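# Sort gauge pins by comparator reading against the master

## Task

Use the bench comparator to check each pin against the master (the pin with a black band). Pins undersize relative to the master by more than 0.005 mm go into the reject tray; every other pin goes into the job tray. The master must end up in neither tray and not resting on either tray's edge. A reading is only valid when the pin sits on the anvil with its side touching the backstop rod, the comparator tip rests on the pin, and neither the pin nor the lifting lever is being held. Everything must stay in its final place without the robot supporting it; at the end, open the grippers and pull the arms away.

## Robot and tools

Robot: two arms, left_arm and right_arm, mounted on opposite sides of the table. left_arm's base is on the +y side; the names do not refer to image sides. Each has a parallel gripper whose fingers extend along the gripper's +x axis and close along its y axis. The reported end_effector_position is the point between the finger pads, roughly 3 to 4 cm behind the fingertips.

Frame: one shared scene frame, metres. Origin at the table centre, +z up, table surface at z = +0.020. Orientations are quaternions written w first (qw, qx, qy, qz). Reported hand positions can be slightly wrong, more so when an arm is stretched out.

The 16-number row: every command that moves the robot uses a single flat list of 16 numbers covering both arms, even if only one should move. Order: left_arm x, y, z, qw, qx, qy, qz, opening, then right_arm x, y, z, qw, qx, qy, qz, opening. x, y, z and the quaternion are an absolute target pose for that gripper in the scene frame (not an offset). Opening is a scale from -1 to 1: +1 is fully open (0.088 m), empty fingers touch near -0.80, and values below that add nothing. Full close takes at least about 0.5 s. To hold an arm still, resend exactly the pose from the last result taken before it stopped, plus the desired opening. To keep an orientation, repeat the same target quaternion every time rather than copying a drifted reported one. Targets more than 0.6 m from the last reported position along any gripper axis are refused, and nothing is sent.

Tools:
- execute_actions, argument actions: a list holding zero or one item. Empty list returns the current state. An item with rows (1 to 15 rows of 16 numbers) and optional steps (up to 15, default 15) plays one row per control step of 1/30 s, repeating the final row if steps exceed rows. An item with only steps (up to 300) is a wait counted from the previous result. Optional pictures (boolean) turns camera images on or off; they are included by default.
- move, arguments target (one 16-number row as above) and optional speed in m/s, 0.002 to 0.5, default 0.25; rotation is capped at twice that value in rad/s. Both grippers travel in straight lines, finishing together, over 0.5 to 10 s; longer paths are cut off at 10 s. Openings are applied at the start. Nothing on the path is avoided, including the other arm. Grippers may lag, wander, or overshoot speed near full reach. Faster contact and deeper targets past contact push harder.
- wait, argument seconds (0 to 10): lets the simulation run with no new command.
- zoom_image, arguments camera (cam_head_left, cam_head_right, cam_left_wrist, cam_right_wrist) and region [x0, y0, x1, y1] in pixels, origin at top-left, up to 504 by 504. Returns a closer view of that camera's latest image.
- show_instructions: no arguments; shows the reference image pages (here an instrument sheet).
- finished_scene, argument scene: the integer number of the current scene. Ends it permanently and reports whether the goal was met.

Control behaviour: every step the commanded pose is limited to within 70 mm and 16 degrees of the measured pose; if an action ends before the target is reached, the arm continues only to the last limited pose, so check the result and send the remainder. Position takes priority over orientation. Joint friction can leave a gripper short or slightly tilted, and tiny moves may not happen; verify after each move and correct tilt. The simulation keeps running while you compose replies.

Result lines: the state line gives each gripper's position, quaternion and velocities. grip_measured is the finger opening on the command scale; it can be off by about 1 mm per gripper and reads up to about 0.061 narrower while squeezing a hard object. To hold something, command an opening about 0.07 below grip_measured (less for a gentler grip). Parts thinner than about 3 mm get proportionally less force. "pose unreachable" means the clearance check altered or blocked that arm's command; HELD marks steps where this happened. "Hand target" shows where the controller is currently driving each gripper. A move adds a "move:" line with the ending (done, off_target, moving, held, fault) and limits applied (paced = pose clipped; held = some steps blocked, after which the arm may speed up), plus each gripper's distance to its target. MOTOR HOT warns of heating from 50 °C; an OVER-TEMPERATURE FAULT stops the arm, and if it does not cool, power is cut and the arm goes limp. Joint load limits (N m): waist 18, shoulder 22.3, elbow 22.2, wrist pitch 5.86, wrist yaw 5.84, wrist roll 5.48; exceeding one freezes that arm for 10 s. Joint ranges: waist -3.054 to 3.054, shoulder 0 to 3.142, elbow 0 to 2.356, wrist pitch and yaw -1.571 to 1.571, wrist roll -3.142 to 3.142.

Avoid: knocking or placing anything off the table (ends the scene), collisions or pressing between the arms, dropping or slipping parts, slamming, and hard pushes. Occasional disturbances may pull on a held part or nudge loose objects. Do not leave pins, the lever or the master held by the robot at the end.

Each tool is called after "Request:" by a JSON object that holds its "fn" and its "kwargs".

Reference images:

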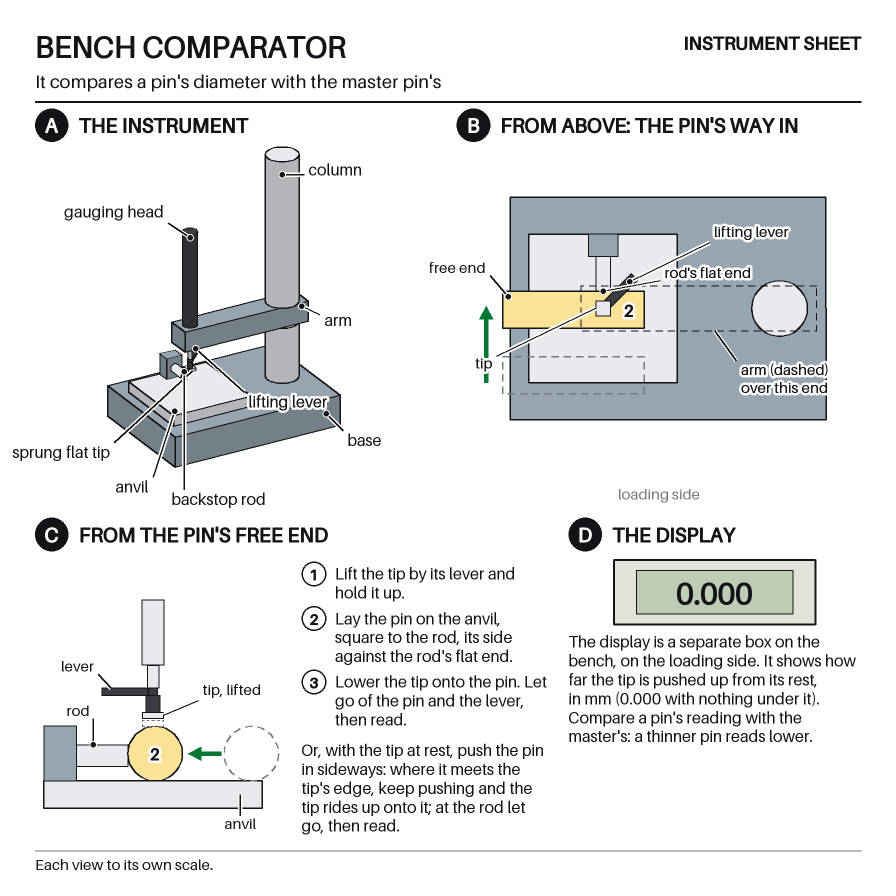

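## Session

I'll start by looking at the scene.

Request:
{"fn": "execute_actions", "kwargs": {"actions": []}}

Scene clock: 0.00 s of 9600.00 s.
left_arm: end_effector_position=(-0.0938, +0.3628, +0.2384) grip_measured=+0.983 end_effector_quat_wxyz=(-0.271, +0.493, -0.754, -0.339) end_effector_velocity=(+0.000, +0.000, -0.001) end_effector_angular_velocity=(+0.012, +0.003, +0.012) | right_arm: end_effector_position=(-0.0174, -0.1044, +0.2127) grip_measured=+1.000 end_effector_quat_wxyz=(+0.617, +0.034, +0.572, +0.539) end_effector_velocity=(-0.001, -0.002, -0.000) end_effector_angular_velocity=(-0.001, +0.004, +0.006)
Joint positions: left_arm=[ 1.48   1.297  0.968 -1.44   0.711 -1.644  0.087] | right_arm=[-0.477  1.827  1.414 -0.588 -0.651  0.334  0.088]
Joint velocities: left_arm=[-0.002 -0.002 -0.002  0.007 -0.007 -0.022 -0.   ] | right_arm=[-0.002 -0.002 -0.002 -0.007 -0.007 -0.007  0.   ]
Heat: left arm: hottest shoulder 28 °C (+0.0 °C/min); right arm: hottest waist 27 °C (+0.0 °C/min).
Hand target (left_arm): -0.094, +0.363, +0.238; +0.271, -0.493, +0.754, +0.339
Hand target (right_arm): -0.017, -0.104, +0.213; +0.617, +0.034, +0.572, +0.539

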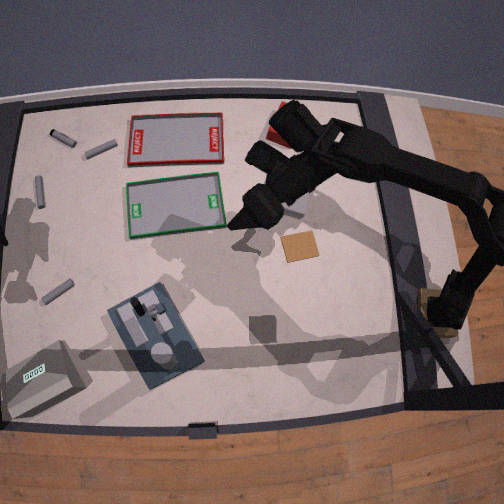

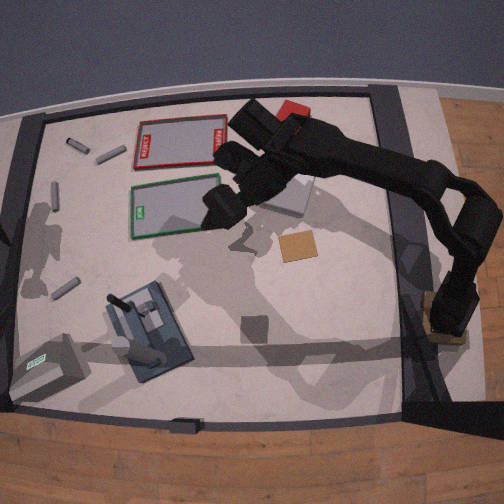

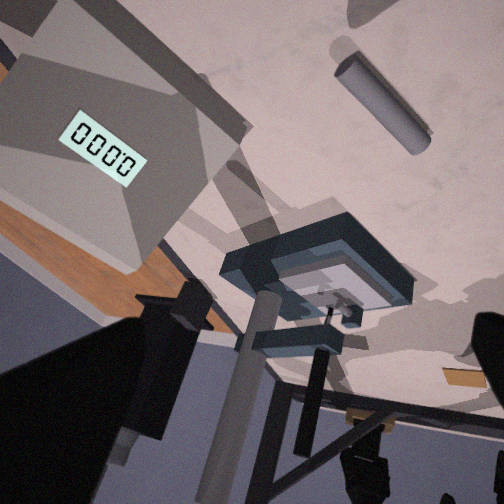

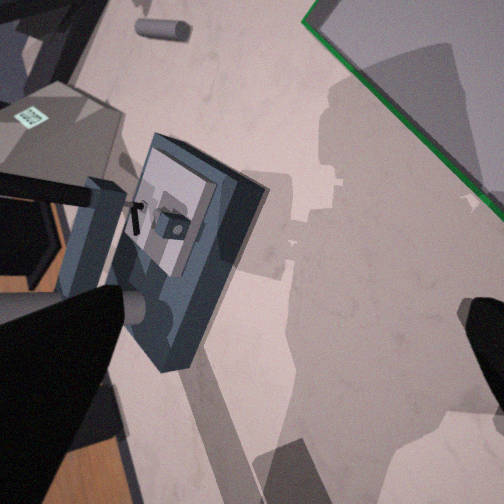

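Request:
{"fn": "zoom_image", "kwargs": {"camera": "cam_head_left", "region": [0, 100, 252, 352]}}

Request:
{"fn": "zoom_image", "kwargs": {"camera": "cam_head_left", "region": [90, 270, 220, 400]}}

Request:
{"fn": "zoom_image", "kwargs": {"camera": "cam_head_right", "region": [90, 270, 220, 400]}}

Region (0, 100, 252, 352) of cam_head_left's 504x504 image, scaled by 2.000, with more detail than that image has.

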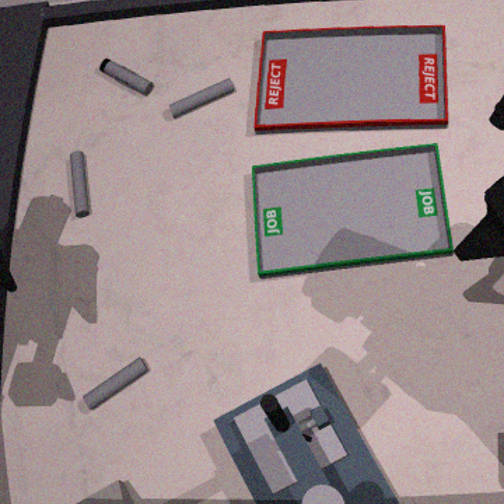

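Region (90, 270, 220, 400) of cam_head_left's 504x504 image, scaled by 3.877, with more detail than that image has.

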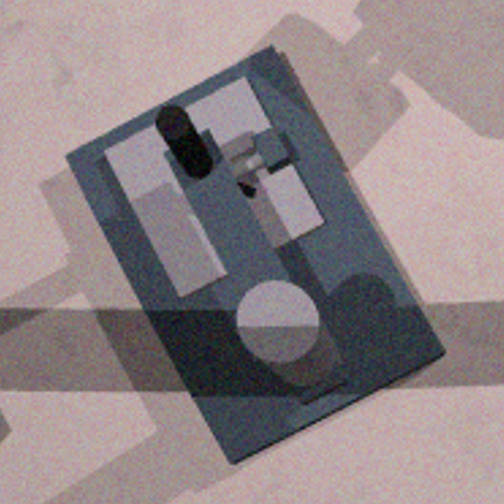

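Region (90, 270, 220, 400) of cam_head_right's 504x504 image, scaled by 3.877, with more detail than that image has.

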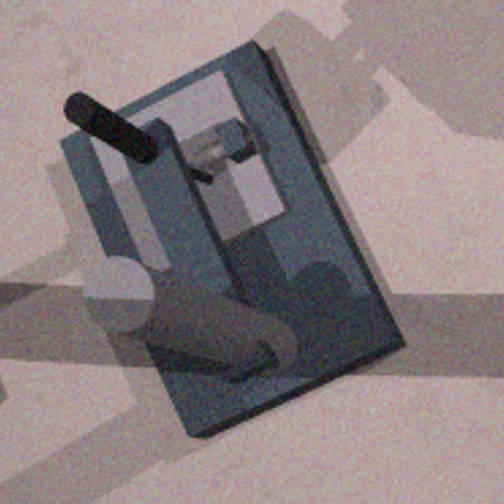

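Request:
{"fn": "zoom_image", "kwargs": {"camera": "cam_head_left", "region": [0, 330, 100, 430]}}

Request:
{"fn": "zoom_image", "kwargs": {"camera": "cam_right_wrist", "region": [60, 120, 280, 340]}}

Request:
{"fn": "zoom_image", "kwargs": {"camera": "cam_left_wrist", "region": [200, 190, 440, 430]}}

Region (0, 330, 100, 430) of cam_head_left's 504x504 image, scaled by 5.040, with more detail than that image has.

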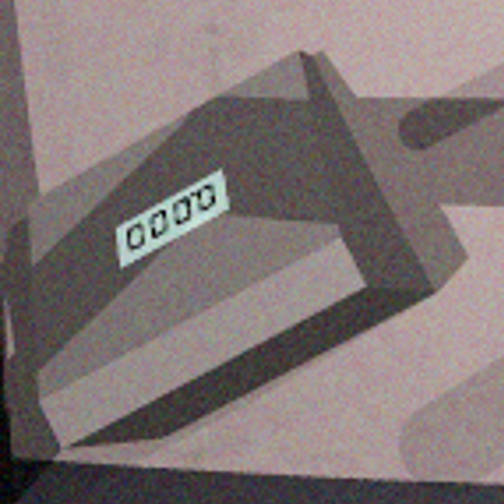

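Region (60, 120, 280, 340) of cam_right_wrist's 504x504 image, scaled by 2.291, with more detail than that image has.

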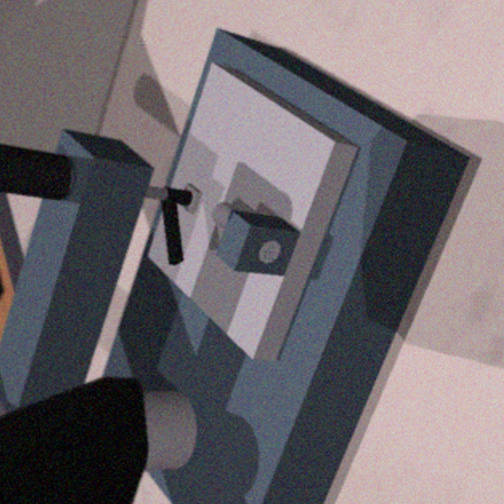

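Region (200, 190, 440, 430) of cam_left_wrist's 504x504 image, scaled by 2.100, with more detail than that image has.

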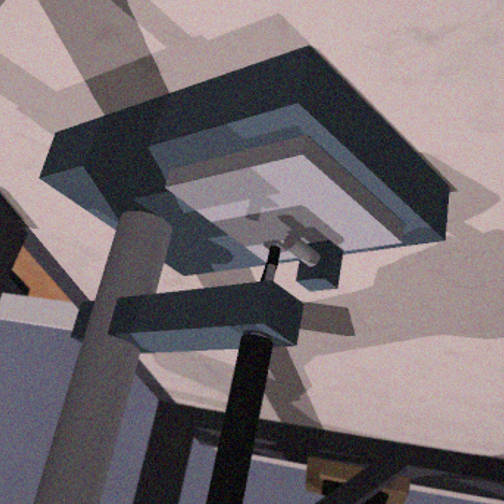

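Request:
{"fn": "zoom_image", "kwargs": {"camera": "cam_right_wrist", "region": [0, 70, 120, 190]}}

Request:
{"fn": "zoom_image", "kwargs": {"camera": "cam_head_right", "region": [0, 320, 100, 420]}}

Request:
{"fn": "zoom_image", "kwargs": {"camera": "cam_head_right", "region": [200, 80, 452, 332]}}

Region (0, 70, 120, 190) of cam_right_wrist's 504x504 image, scaled by 4.200, with more detail than that image has.

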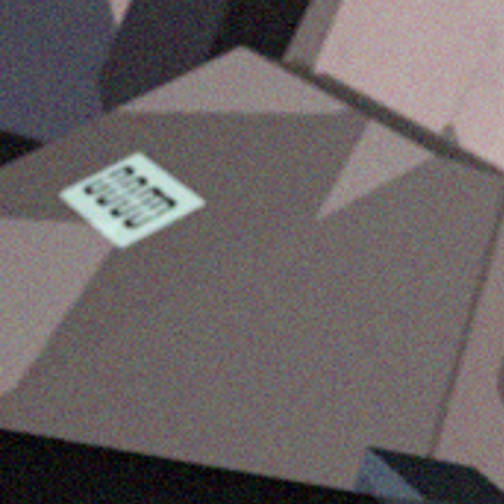

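Region (0, 320, 100, 420) of cam_head_right's 504x504 image, scaled by 5.040, with more detail than that image has.

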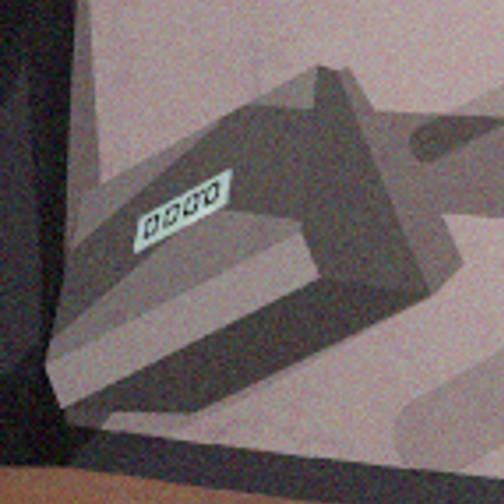

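Region (200, 80, 452, 332) of cam_head_right's 504x504 image, scaled by 2.000, with more detail than that image has.

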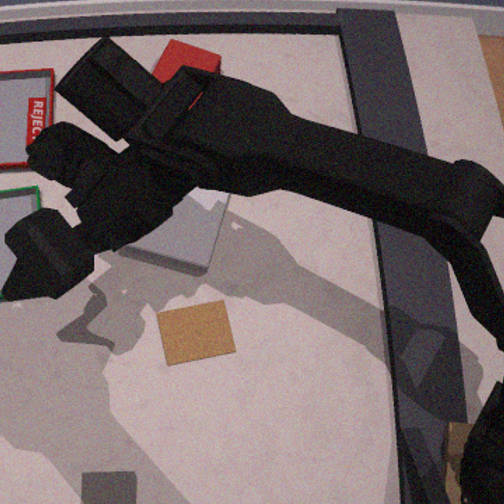

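Request:
{"fn": "zoom_image", "kwargs": {"camera": "cam_head_left", "region": [20, 110, 130, 220]}}

Region (20, 110, 130, 220) of cam_head_left's 504x504 image, scaled by 4.582, with more detail than that image has.

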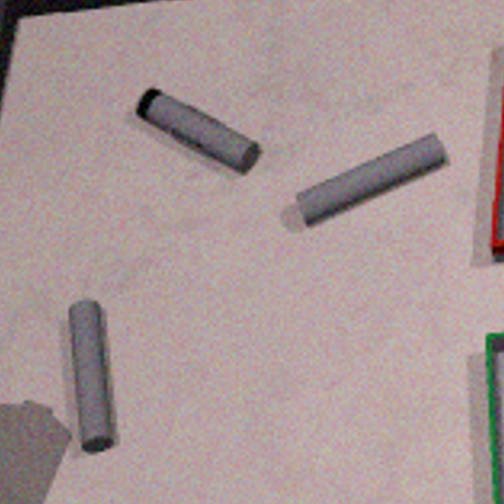

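Request:
{"fn": "move", "kwargs": {"target": [0.257, 0.375, 0.15, 0.5872, -0.4593, 0.6420, 0.1794, 1.0, -0.206, -0.075, 0.134, 0.8054, -0.0207, 0.0281, 0.5916, 1.0], "speed": 0.2}}

Scene clock: 123.50 s of 9600.00 s.
left_arm: end_effector_position=(+0.2553, +0.3746, +0.1572) grip_measured=+0.983 end_effector_quat_wxyz=(-0.588, +0.462, -0.639, -0.177) end_effector_velocity=(-0.002, -0.002, -0.003) end_effector_angular_velocity=(+0.010, +0.008, -0.013) | right_arm: end_effector_position=(-0.2048, -0.0746, +0.1362) grip_measured=+1.000 end_effector_quat_wxyz=(+0.804, -0.015, +0.029, +0.594) end_effector_velocity=(-0.002, -0.002, -0.007) end_effector_angular_velocity=(-0.028, -0.024, +0.011)
Joint positions: left_arm=[ 1.659  2.286  1.955 -1.041  0.364 -1.172  0.087] | right_arm=[0.315 2.076 0.594 1.41  0.46  0.043 0.088]
Joint velocities: left_arm=[-0.007  0.007  0.002 -0.007 -0.007  0.007  0.   ] | right_arm=[ 0.002  0.007 -0.007 -0.007 -0.007 -0.022  0.   ]
Heat: left arm: hottest shoulder 30 °C (+1.0 °C/min); right arm: hottest shoulder 38 °C (+2.0 °C/min).
Hand target (left_arm): +0.257, +0.376, +0.151; +0.587, -0.460, +0.642, +0.180
Hand target (right_arm): -0.206, -0.074, +0.133; +0.804, -0.018, +0.029, +0.594
Off the commanded pose (left_arm): 0.007 m, 1 deg.
Off the commanded pose (right_arm): 0.003 m, 1 deg.
After step 90, 117.00 s passed at rest.
move: done
camera_calibration (this result's frames):
cam_left_wrist: T_world_to_cam=[[0.785047, -0.547761, 0.289238, -0.0302642], [-0.609093, -0.597648, 0.521366, 0.329541], [-0.112722, -0.58547, -0.802819, 0.445971], [0, 0, 0, 1]] pos_world=[0.274751, 0.441475, 0.194976]
cam_right_wrist: T_world_to_cam=[[0.96666, -0.256063, -0.000564138, 0.191638], [-0.109088, -0.409823, -0.905618, 0.0951077], [0.231664, 0.875487, -0.424093, 0.249788], [0, 0, 0, 1]] pos_world=[-0.23274, -0.130637, 0.192173]

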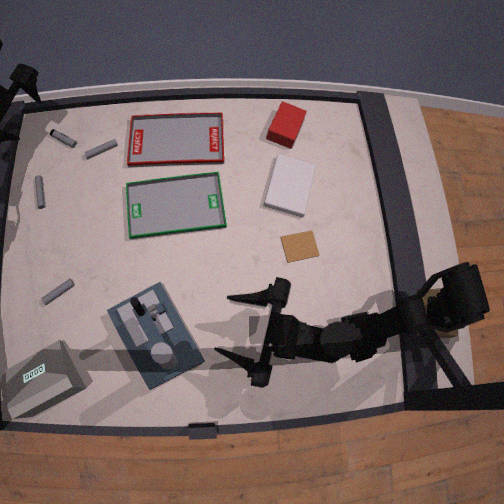

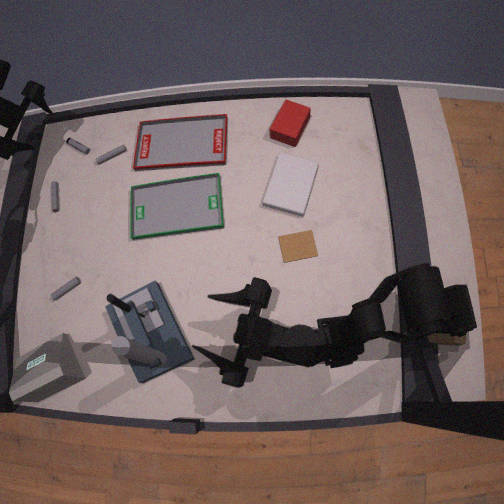

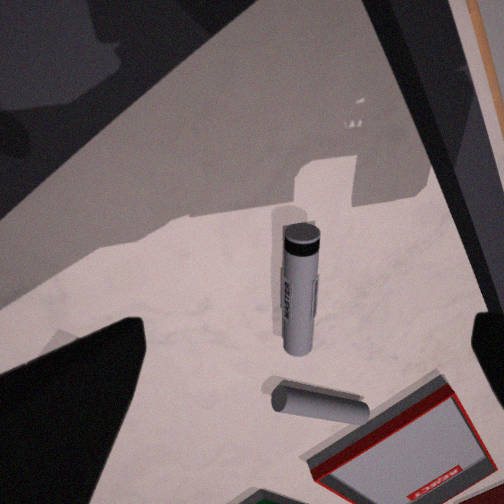

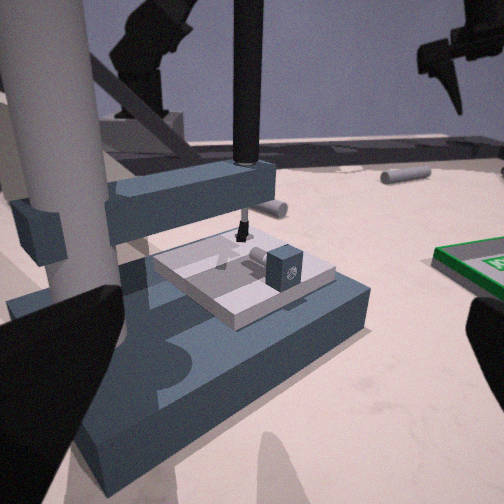

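Request:
{"fn": "move", "kwargs": {"target": [0.259, 0.335, 0.097, 0.5872, -0.4593, 0.6420, 0.1794, 0.1, -0.206, -0.075, 0.134, 0.8054, -0.0207, 0.0281, 0.5916, 1.0], "speed": 0.1}}

Scene clock: 141.13 s of 9600.00 s.
left_arm: end_effector_position=(+0.2632, +0.3344, +0.1098) grip_measured=+0.102 end_effector_quat_wxyz=(-0.594, +0.463, -0.635, -0.169) end_effector_velocity=(+0.001, -0.002, +0.004) end_effector_angular_velocity=(-0.011, -0.007, +0.002) | right_arm: end_effector_position=(-0.2050, -0.0750, +0.1361) grip_measured=+1.000 end_effector_quat_wxyz=(+0.806, -0.017, +0.028, +0.591) end_effector_velocity=(+0.002, -0.000, -0.001) end_effector_angular_velocity=(-0.005, +0.006, -0.000)
Joint positions: left_arm=[ 1.579  2.37   1.905 -0.86   0.348 -1.249  0.044] | right_arm=[0.319 2.077 0.594 1.411 0.469 0.039 0.088]
Joint velocities: left_arm=[-0.002 -0.007 -0.002  0.007  0.007 -0.007 -0.   ] | right_arm=[-0.007 -0.002 -0.002 -0.007 -0.007  0.007  0.   ]
Heat: left arm: hottest shoulder 35 °C (+5.1 °C/min); right arm: hottest shoulder 36 °C (-1.0 °C/min).
Hand target (left_arm): +0.259, +0.335, +0.097; +0.587, -0.460, +0.642, +0.179
Hand target (right_arm): -0.206, -0.075, +0.134; +0.805, -0.021, +0.028, +0.592
Off the commanded pose (left_arm): 0.014 m, 2 deg.
Off the commanded pose (right_arm): 0.002 m, 0 deg.
After step 90, 13.53 s passed at rest.
move: off_target (left_arm)
camera_calibration (this result's frames):
cam_left_wrist: T_world_to_cam=[[0.776031, -0.551259, 0.306415, -0.0431099], [-0.622556, -0.591735, 0.512126, 0.337622], [-0.100998, -0.588186, -0.802394, 0.383054], [0, 0, 0, 1]] pos_world=[0.282331, 0.401325, 0.147664]
cam_right_wrist: T_world_to_cam=[[0.965252, -0.261279, 0.00460174, 0.190321], [-0.106764, -0.410371, -0.905647, 0.0952487], [0.238515, 0.873687, -0.424006, 0.251411], [0, 0, 0, 1]] pos_world=[-0.233504, -0.130841, 0.191986]

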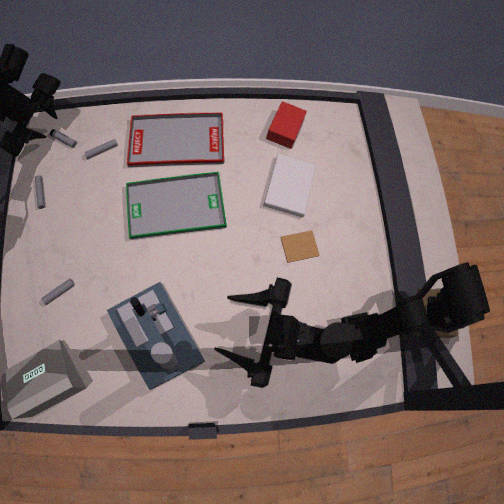

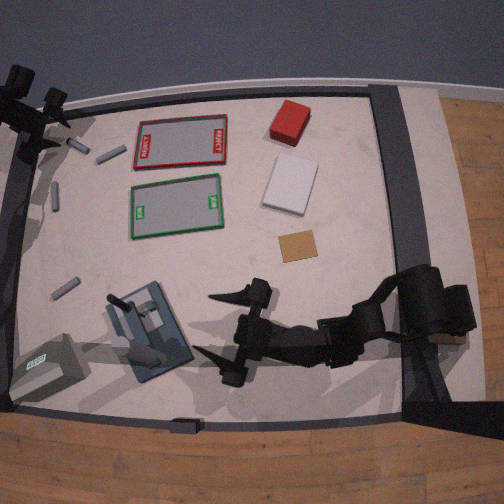

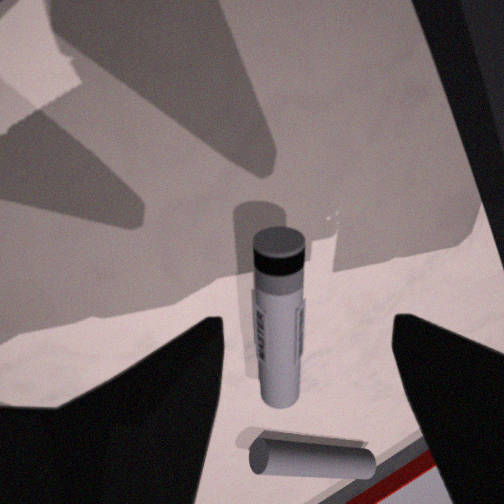

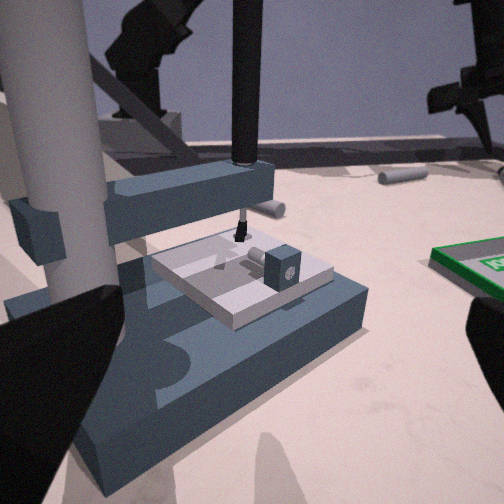

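Request:
{"fn": "move", "kwargs": {"target": [0.261, 0.3172, 0.078, 0.5697, -0.4382, 0.6592, 0.2210, -0.05, -0.206, -0.075, 0.134, 0.8054, -0.0207, 0.0281, 0.5916, 1.0], "speed": 0.06}}

Scene clock: 163.90 s of 9600.00 s.
left_arm: end_effector_position=(+0.2607, +0.3179, +0.0845) grip_measured=-0.048 end_effector_quat_wxyz=(-0.573, +0.440, -0.657, -0.216) end_effector_velocity=(-0.000, -0.000, +0.004) end_effector_angular_velocity=(+0.010, +0.017, +0.019) | right_arm: end_effector_position=(-0.2052, -0.0750, +0.1361) grip_measured=+1.000 end_effector_quat_wxyz=(+0.806, -0.017, +0.028, +0.591) end_effector_velocity=(+0.002, -0.002, -0.003) end_effector_angular_velocity=(-0.023, -0.037, -0.007)
Joint positions: left_arm=[ 1.535  2.503  2.067 -0.988  0.309 -1.301  0.037] | right_arm=[0.319 2.077 0.594 1.411 0.469 0.039 0.088]
Joint velocities: left_arm=[-0.002  0.007  0.032 -0.037 -0.007 -0.022 -0.   ] | right_arm=[-0.002 -0.002 -0.007 -0.007  0.007 -0.037  0.   ]
Heat: left arm: hottest shoulder 39 °C (+9.0 °C/min); right arm: hottest shoulder 36 °C (-1.0 °C/min).
Hand target (left_arm): +0.261, +0.317, +0.078; +0.570, -0.438, +0.659, +0.221
Hand target (right_arm): -0.206, -0.075, +0.134; +0.805, -0.021, +0.028, +0.592
Off the commanded pose (left_arm): 0.007 m, 1 deg.
Off the commanded pose (right_arm): 0.002 m, 0 deg.
After step 90, 18.33 s passed at rest.
move: done
camera_calibration (this result's frames):
cam_left_wrist: T_world_to_cam=[[0.808938, -0.555941, 0.191177, -0.0398082], [-0.560283, -0.630556, 0.537106, 0.333309], [-0.178052, -0.541598, -0.821565, 0.359683], [0, 0, 0, 1]] pos_world=[0.282992, 0.382843, 0.124091]
cam_right_wrist: T_world_to_cam=[[0.965352, -0.260911, 0.00460174, 0.190529], [-0.106607, -0.410412, -0.905647, 0.0952594], [0.238182, 0.873778, -0.424006, 0.251391], [0, 0, 0, 1]] pos_world=[-0.233649, -0.130853, 0.191986]

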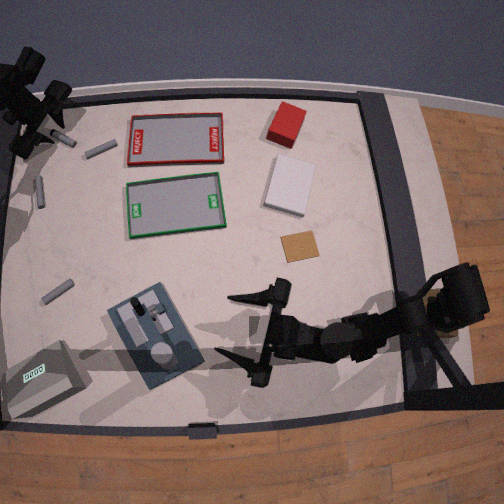

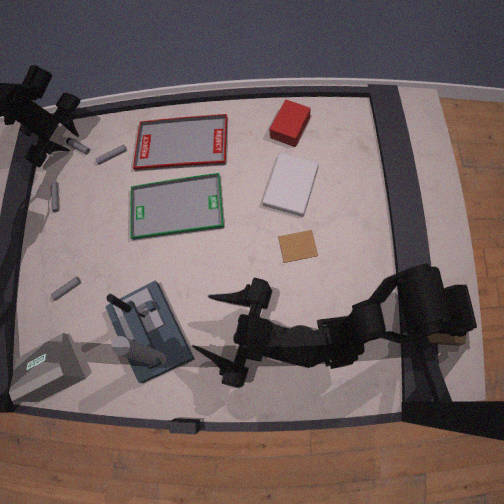

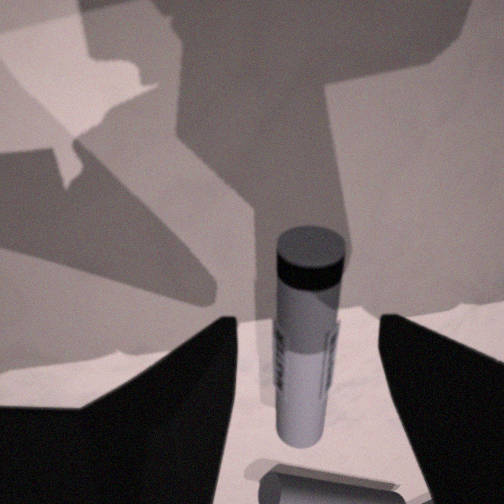

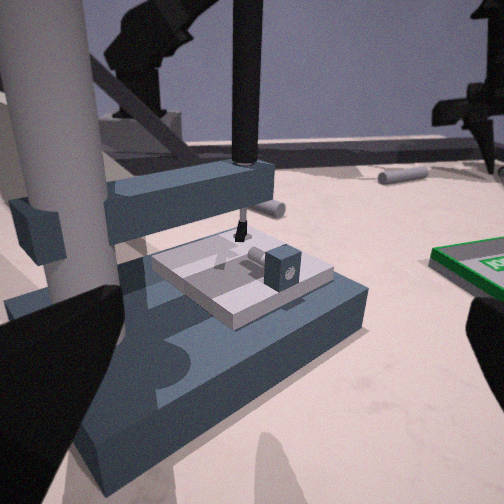

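Request:
{"fn": "move", "kwargs": {"target": [0.2635, 0.3070, 0.052, 0.5697, -0.4382, 0.6592, 0.2210, -0.1, -0.206, -0.075, 0.134, 0.8054, -0.0207, 0.0281, 0.5916, 1.0], "speed": 0.04}}

Scene clock: 169.27 s of 9600.00 s.
left_arm: end_effector_position=(+0.2676, +0.3092, +0.0728) grip_measured=-0.098 end_effector_quat_wxyz=(-0.577, +0.447, -0.651, -0.210) end_effector_velocity=(-0.001, +0.008, -0.002) end_effector_angular_velocity=(+0.027, +0.017, +0.018) | right_arm: end_effector_position=(-0.2051, -0.0751, +0.1361) grip_measured=+1.000 end_effector_quat_wxyz=(+0.806, -0.017, +0.028, +0.591) end_effector_velocity=(+0.000, -0.000, -0.001) end_effector_angular_velocity=(-0.010, -0.008, +0.005)
Joint positions: left_arm=[ 1.523  2.537  2.08  -0.94   0.308 -1.321  0.034] | right_arm=[0.319 2.077 0.594 1.411 0.47  0.039 0.088]
Joint velocities: left_arm=[ 0.007  0.002  0.002 -0.022 -0.022 -0.007 -0.   ] | right_arm=[-0.002 -0.002 -0.002 -0.007 -0.007 -0.007  0.   ]
Heat: left arm: hottest shoulder 40 °C (+10.1 °C/min); right arm: hottest shoulder 36 °C (-2.0 °C/min).
Hand target (left_arm): +0.263, +0.307, +0.052; +0.570, -0.438, +0.659, +0.221
Hand target (right_arm): -0.206, -0.075, +0.134; +0.806, -0.021, +0.028, +0.592
Off the commanded pose (left_arm): 0.021 m, 2 deg.
Off the commanded pose (right_arm): 0.002 m, 0 deg.
After step 90, 1.23 s passed at rest.
move: off_target (left_arm)
camera_calibration (this result's frames):
cam_left_wrist: T_world_to_cam=[[0.808463, -0.549247, 0.211461, -0.0514389], [-0.566773, -0.62974, 0.53122, 0.339814], [-0.158606, -0.549322, -0.82042, 0.343638], [0, 0, 0, 1]] pos_world=[0.288687, 0.37451, 0.112288]
cam_right_wrist: T_world_to_cam=[[0.965252, -0.261278, 0.00462675, 0.19042], [-0.106739, -0.410367, -0.905652, 0.0952369], [0.238526, 0.873689, -0.423996, 0.251456], [0, 0, 0, 1]] pos_world=[-0.233617, -0.13086, 0.191987]

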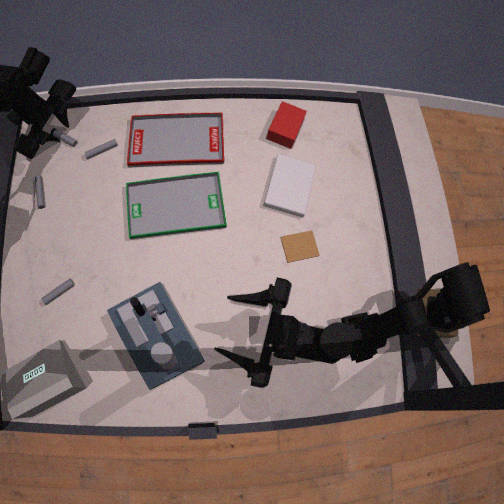

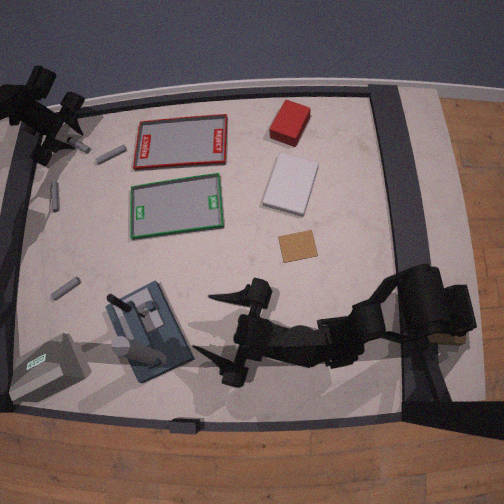

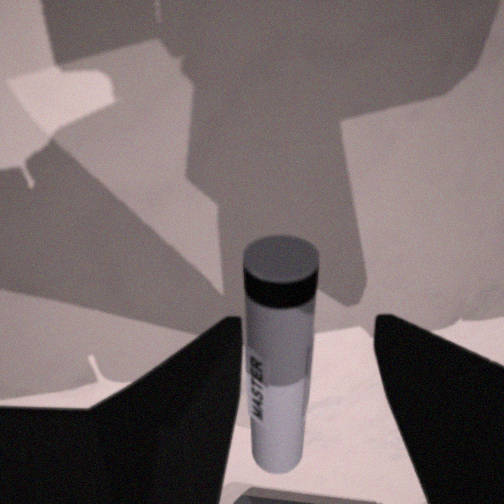

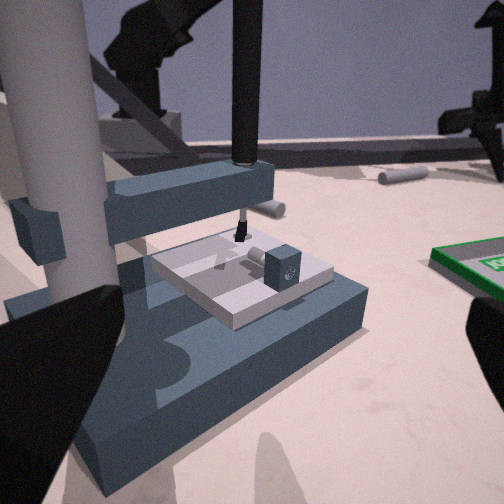

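Request:
{"fn": "move", "kwargs": {"target": [0.2650, 0.3095, 0.068, 0.5697, -0.4382, 0.6592, 0.2210, -0.55, -0.206, -0.075, 0.134, 0.8054, -0.0207, 0.0281, 0.5916, 1.0], "speed": 0.02}}

Scene clock: 174.60 s of 9600.00 s.
left_arm: end_effector_position=(+0.2652, +0.3100, +0.0751) grip_measured=-0.526 end_effector_quat_wxyz=(-0.571, +0.443, -0.656, -0.217) end_effector_velocity=(-0.000, -0.000, +0.000) end_effector_angular_velocity=(+0.007, +0.003, +0.006) | right_arm: end_effector_position=(-0.2051, -0.0751, +0.1361) grip_measured=+1.000 end_effector_quat_wxyz=(+0.806, -0.017, +0.028, +0.591) end_effector_velocity=(-0.002, +0.002, +0.000) end_effector_angular_velocity=(-0.005, -0.006, +0.020)
Joint positions: left_arm=[ 1.523  2.543  2.105 -0.98   0.307 -1.322  0.013] | right_arm=[0.319 2.077 0.594 1.411 0.47  0.039 0.088]
Joint velocities: left_arm=[-0.002  0.002  0.007 -0.007 -0.007 -0.007 -0.   ] | right_arm=[-0.002 -0.002  0.002 -0.007 -0.022 -0.007  0.   ]
Heat: left arm: hottest shoulder 40 °C (+10.1 °C/min); right arm: hottest shoulder 36 °C (-2.0 °C/min).
Hand target (left_arm): +0.265, +0.310, +0.068; +0.570, -0.438, +0.659, +0.221
Hand target (right_arm): -0.206, -0.075, +0.134; +0.805, -0.021, +0.028, +0.592
Off the commanded pose (left_arm): 0.007 m, 1 deg.
Off the commanded pose (right_arm): 0.002 m, 0 deg.
move: done
camera_calibration (this result's frames):
cam_left_wrist: T_world_to_cam=[[0.81286, -0.550313, 0.190823, -0.0488342], [-0.55543, -0.633719, 0.538422, 0.335411], [-0.175373, -0.543651, -0.820785, 0.348362], [0, 0, 0, 1]] pos_world=[0.287086, 0.37507, 0.114656]
cam_right_wrist: T_world_to_cam=[[0.965252, -0.261278, 0.00462675, 0.19042], [-0.106739, -0.410367, -0.905652, 0.0952369], [0.238526, 0.873689, -0.423996, 0.251456], [0, 0, 0, 1]] pos_world=[-0.233617, -0.13086, 0.191987]

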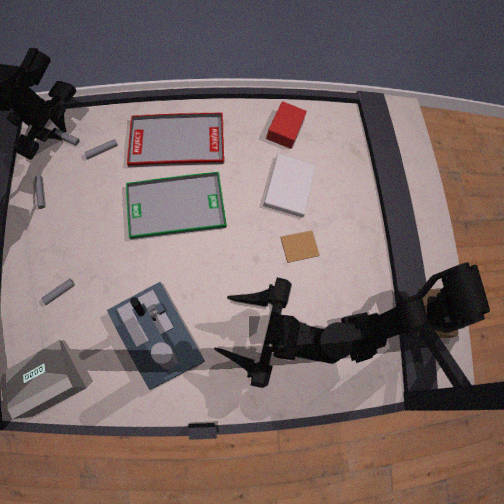

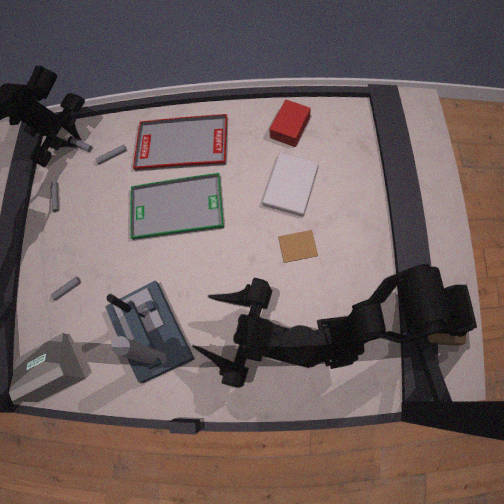

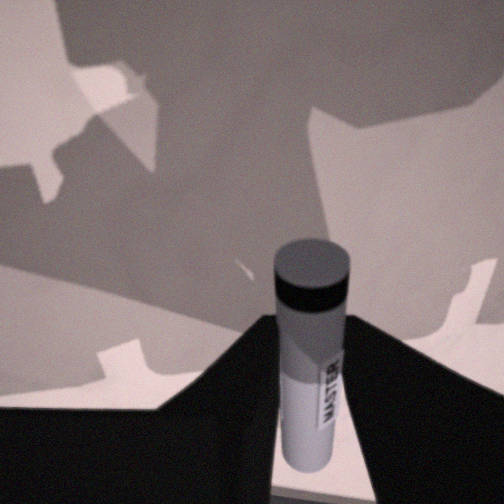

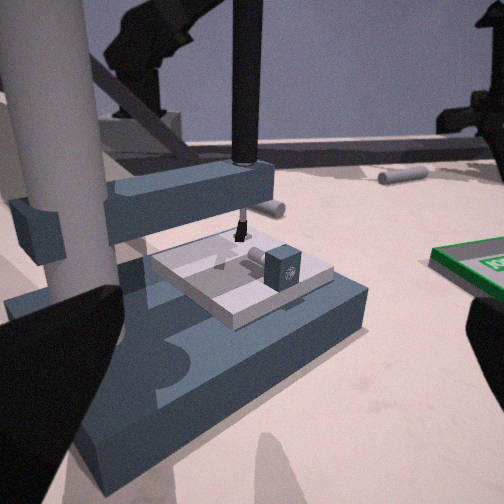

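Request:
{"fn": "execute_actions", "kwargs": {"actions": [{"rows": [[0.2650, 0.3095, 0.068, 0.5697, -0.4382, 0.6592, 0.2210, -0.62, -0.206, -0.075, 0.134, 0.8054, -0.0207, 0.0281, 0.5916, 1.0]], "steps": 10}], "pictures": false}}

Request:
{"fn": "move", "kwargs": {"target": [0.24, 0.32, 0.16, 0.5697, -0.4382, 0.6592, 0.2210, -0.62, -0.206, -0.075, 0.134, 0.8054, -0.0207, 0.0281, 0.5916, 1.0], "speed": 0.08}}

Scene clock: 178.27 s of 9600.00 s.
left_arm: end_effector_position=(+0.2652, +0.3100, +0.0752) grip_measured=-0.526 end_effector_quat_wxyz=(-0.571, +0.442, -0.656, -0.218) end_effector_velocity=(-0.005, +0.002, +0.000) end_effector_angular_velocity=(+0.000, +0.021, -0.006) | right_arm: end_effector_position=(-0.2051, -0.0751, +0.1361) grip_measured=+1.000 end_effector_quat_wxyz=(+0.806, -0.017, +0.028, +0.591) end_effector_velocity=(-0.000, +0.001, +0.000) end_effector_angular_velocity=(-0.005, -0.007, +0.005)
Joint positions: left_arm=[ 1.523  2.544  2.107 -0.982  0.307 -1.322  0.013] | right_arm=[0.319 2.077 0.594 1.411 0.47  0.039 0.088]
Joint velocities: left_arm=[ 0.002 -0.002 -0.002 -0.022  0.007  0.007  0.   ] | right_arm=[-0.002 -0.002  0.002 -0.007 -0.007 -0.007  0.   ]
Heat: left arm: hottest shoulder 40 °C (+10.1 °C/min); right arm: hottest shoulder 36 °C (-2.0 °C/min).
Hand target (left_arm): +0.265, +0.310, +0.068; +0.570, -0.438, +0.659, +0.221
Hand target (right_arm): -0.206, -0.075, +0.134; +0.805, -0.021, +0.028, +0.592
Off the commanded pose (left_arm): 0.007 m, 1 deg.
Off the commanded pose (right_arm): 0.002 m, 0 deg.
Steps of this call (steps 1 to 90: nothing new was sent; then 0.33 s passed at rest; steps 91 to 100: all 10 steps of this action). Readings (end_effector_position):
91: left_arm (+0.2652, +0.3100, +0.0751) | right_arm (-0.2051, -0.0751, +0.1361)
92: left_arm (+0.2652, +0.3100, +0.0751) | right_arm (-0.2051, -0.0751, +0.1361)
94: left_arm (+0.2652, +0.3100, +0.0751) | right_arm (-0.2051, -0.0751, +0.1361)
98: left_arm (+0.2652, +0.3100, +0.0752) | right_arm (-0.2051, -0.0751, +0.1361)
100: the state above

Scene clock: 180.00 s of 9600.00 s.
left_arm: end_effector_position=(+0.2359, +0.3197, +0.1473) grip_measured=-0.526 end_effector_quat_wxyz=(-0.562, +0.433, -0.666, -0.230) end_effector_velocity=(-0.002, +0.000, -0.000) end_effector_angular_velocity=(+0.009, +0.002, -0.009) | right_arm: end_effector_position=(-0.2051, -0.0751, +0.1361) grip_measured=+1.000 end_effector_quat_wxyz=(+0.806, -0.017, +0.028, +0.591) end_effector_velocity=(+0.000, -0.000, -0.001) end_effector_angular_velocity=(-0.010, -0.008, +0.005)
Joint positions: left_arm=[ 1.523  2.384  2.107 -1.186  0.305 -1.318  0.013] | right_arm=[0.319 2.077 0.594 1.411 0.47  0.038 0.088]
Joint velocities: left_arm=[-0.002 -0.002 -0.002 -0.007 -0.007  0.007 -0.   ] | right_arm=[-0.002 -0.002 -0.002 -0.007 -0.007 -0.007  0.   ]
Heat: left arm: hottest shoulder 42 °C (+12.0 °C/min); right arm: hottest shoulder 36 °C (-2.0 °C/min).
Hand target (left_arm): +0.239, +0.320, +0.160; +0.570, -0.438, +0.659, +0.221
Hand target (right_arm): -0.206, -0.075, +0.134; +0.805, -0.021, +0.028, +0.592
Off the commanded pose (left_arm): 0.013 m, 2 deg.
Off the commanded pose (right_arm): 0.002 m, 0 deg.
move: off_target (left_arm)
camera_calibration (this result's frames):
cam_left_wrist: T_world_to_cam=[[0.817806, -0.555664, 0.149771, -0.0268667], [-0.53582, -0.640235, 0.550451, 0.282161], [-0.209978, -0.530412, -0.821323, 0.411703], [0, 0, 0, 1]] pos_world=[0.259608, 0.384092, 0.186849]
cam_right_wrist: T_world_to_cam=[[0.965257, -0.261254, 0.00500712, 0.190371], [-0.1064, -0.410473, -0.905644, 0.0952974], [0.238658, 0.873647, -0.424009, 0.251482], [0, 0, 0, 1]] pos_world=[-0.233636, -0.130854, 0.191983]

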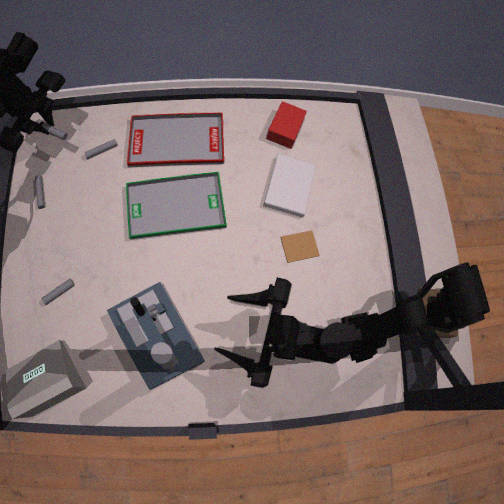

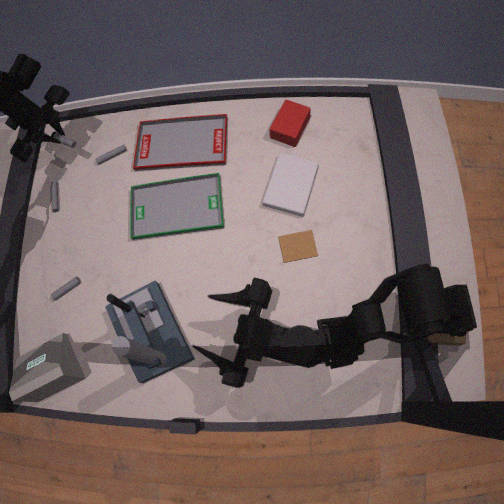

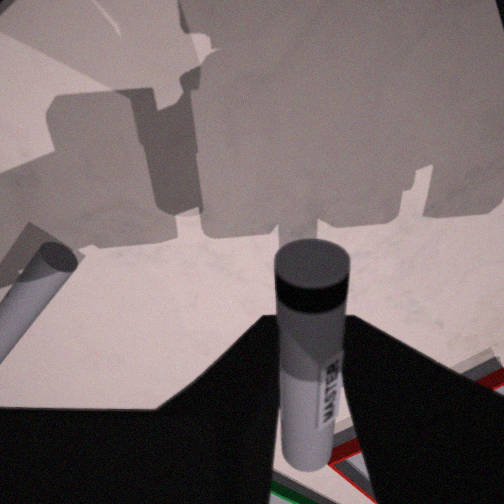

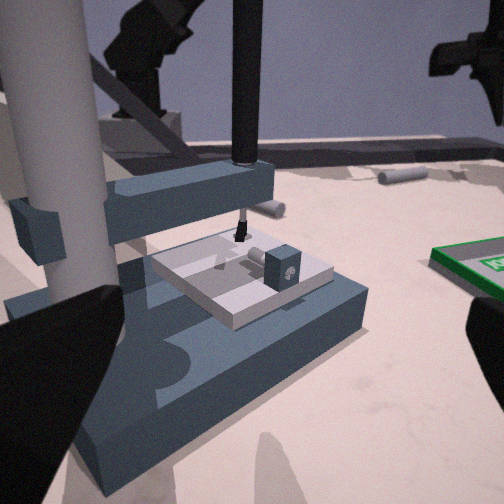

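Request:
{"fn": "move", "kwargs": {"target": [-0.135, 0.178, 0.16, 0.5932, -0.1785, 0.7730, 0.1369, -0.62, -0.206, -0.075, 0.134, 0.8054, -0.0207, 0.0281, 0.5916, 1.0], "speed": 0.2}}

Scene clock: 188.33 s of 9600.00 s.
left_arm: end_effector_position=(-0.1333, +0.1789, +0.1558) grip_measured=-0.526 end_effector_quat_wxyz=(-0.594, +0.177, -0.773, -0.138) end_effector_velocity=(-0.001, +0.002, -0.000) end_effector_angular_velocity=(+0.014, -0.002, +0.019) | right_arm: end_effector_position=(-0.2051, -0.0751, +0.1361) grip_measured=+1.000 end_effector_quat_wxyz=(+0.806, -0.017, +0.028, +0.591) end_effector_velocity=(+0.002, -0.001, -0.002) end_effector_angular_velocity=(-0.023, -0.024, -0.008)
Joint positions: left_arm=[ 0.612  1.85   1.33  -1.027  0.259 -1.678  0.013] | right_arm=[0.319 2.077 0.594 1.411 0.47  0.038 0.088]
Joint velocities: left_arm=[-0.002 -0.002 -0.002 -0.007 -0.007 -0.022  0.   ] | right_arm=[-0.002 -0.007 -0.002 -0.022  0.007 -0.022  0.   ]
Heat: left arm: hottest shoulder 45 °C (+13.0 °C/min); right arm: hottest shoulder 36 °C (-1.0 °C/min).
Hand target (left_arm): -0.134, +0.177, +0.159; +0.593, -0.180, +0.773, +0.135
Hand target (right_arm): -0.206, -0.075, +0.134; +0.805, -0.021, +0.028, +0.592
Off the commanded pose (left_arm): 0.005 m, 0 deg.
Off the commanded pose (right_arm): 0.002 m, 0 deg.
After step 90, 2.93 s passed at rest.
move: done
camera_calibration (this result's frames):
cam_left_wrist: T_world_to_cam=[[0.400944, -0.915478, -0.0338182, 0.232947], [-0.754749, -0.351023, 0.554199, -0.0920203], [-0.519228, -0.196679, -0.831697, 0.167164], [0, 0, 0, 1]] pos_world=[-0.0760546, 0.213835, 0.197906]
cam_right_wrist: T_world_to_cam=[[0.965257, -0.261254, 0.00500712, 0.190371], [-0.1064, -0.410473, -0.905644, 0.0952974], [0.238658, 0.873647, -0.424009, 0.251482], [0, 0, 0, 1]] pos_world=[-0.233636, -0.130854, 0.191983]

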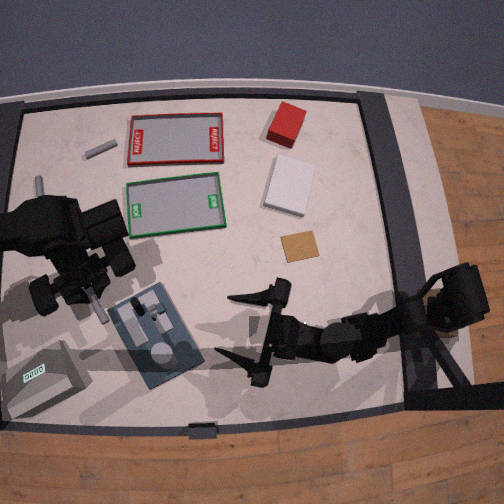

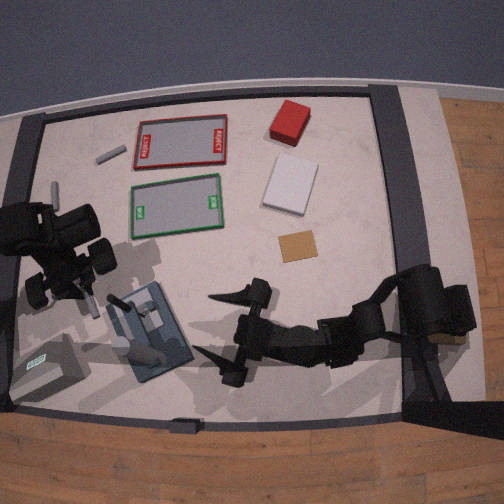

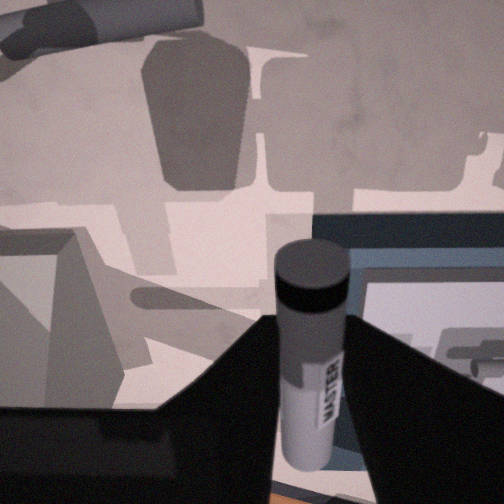

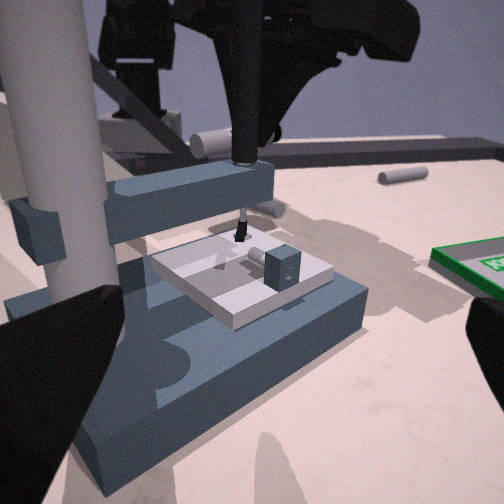

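Request:
{"fn": "zoom_image", "kwargs": {"camera": "cam_left_wrist", "region": [252, 180, 504, 432]}}

Request:
{"fn": "zoom_image", "kwargs": {"camera": "cam_head_left", "region": [60, 250, 220, 410]}}

Region (252, 180, 504, 432) of cam_left_wrist's 504x504 image, scaled by 2.000, with more detail than that image has.

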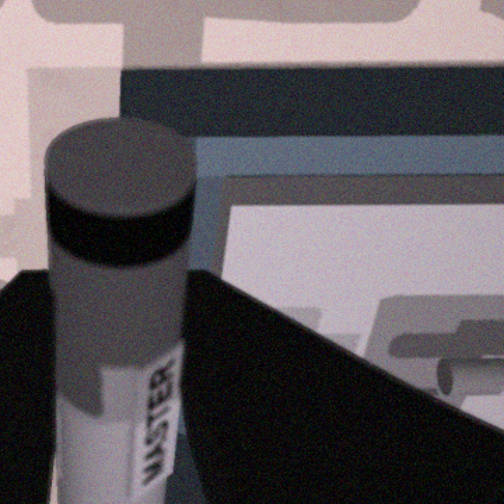

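Region (60, 250, 220, 410) of cam_head_left's 504x504 image, scaled by 3.150, with more detail than that image has.

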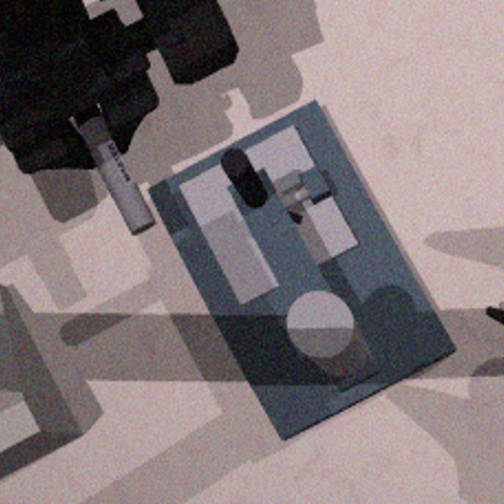

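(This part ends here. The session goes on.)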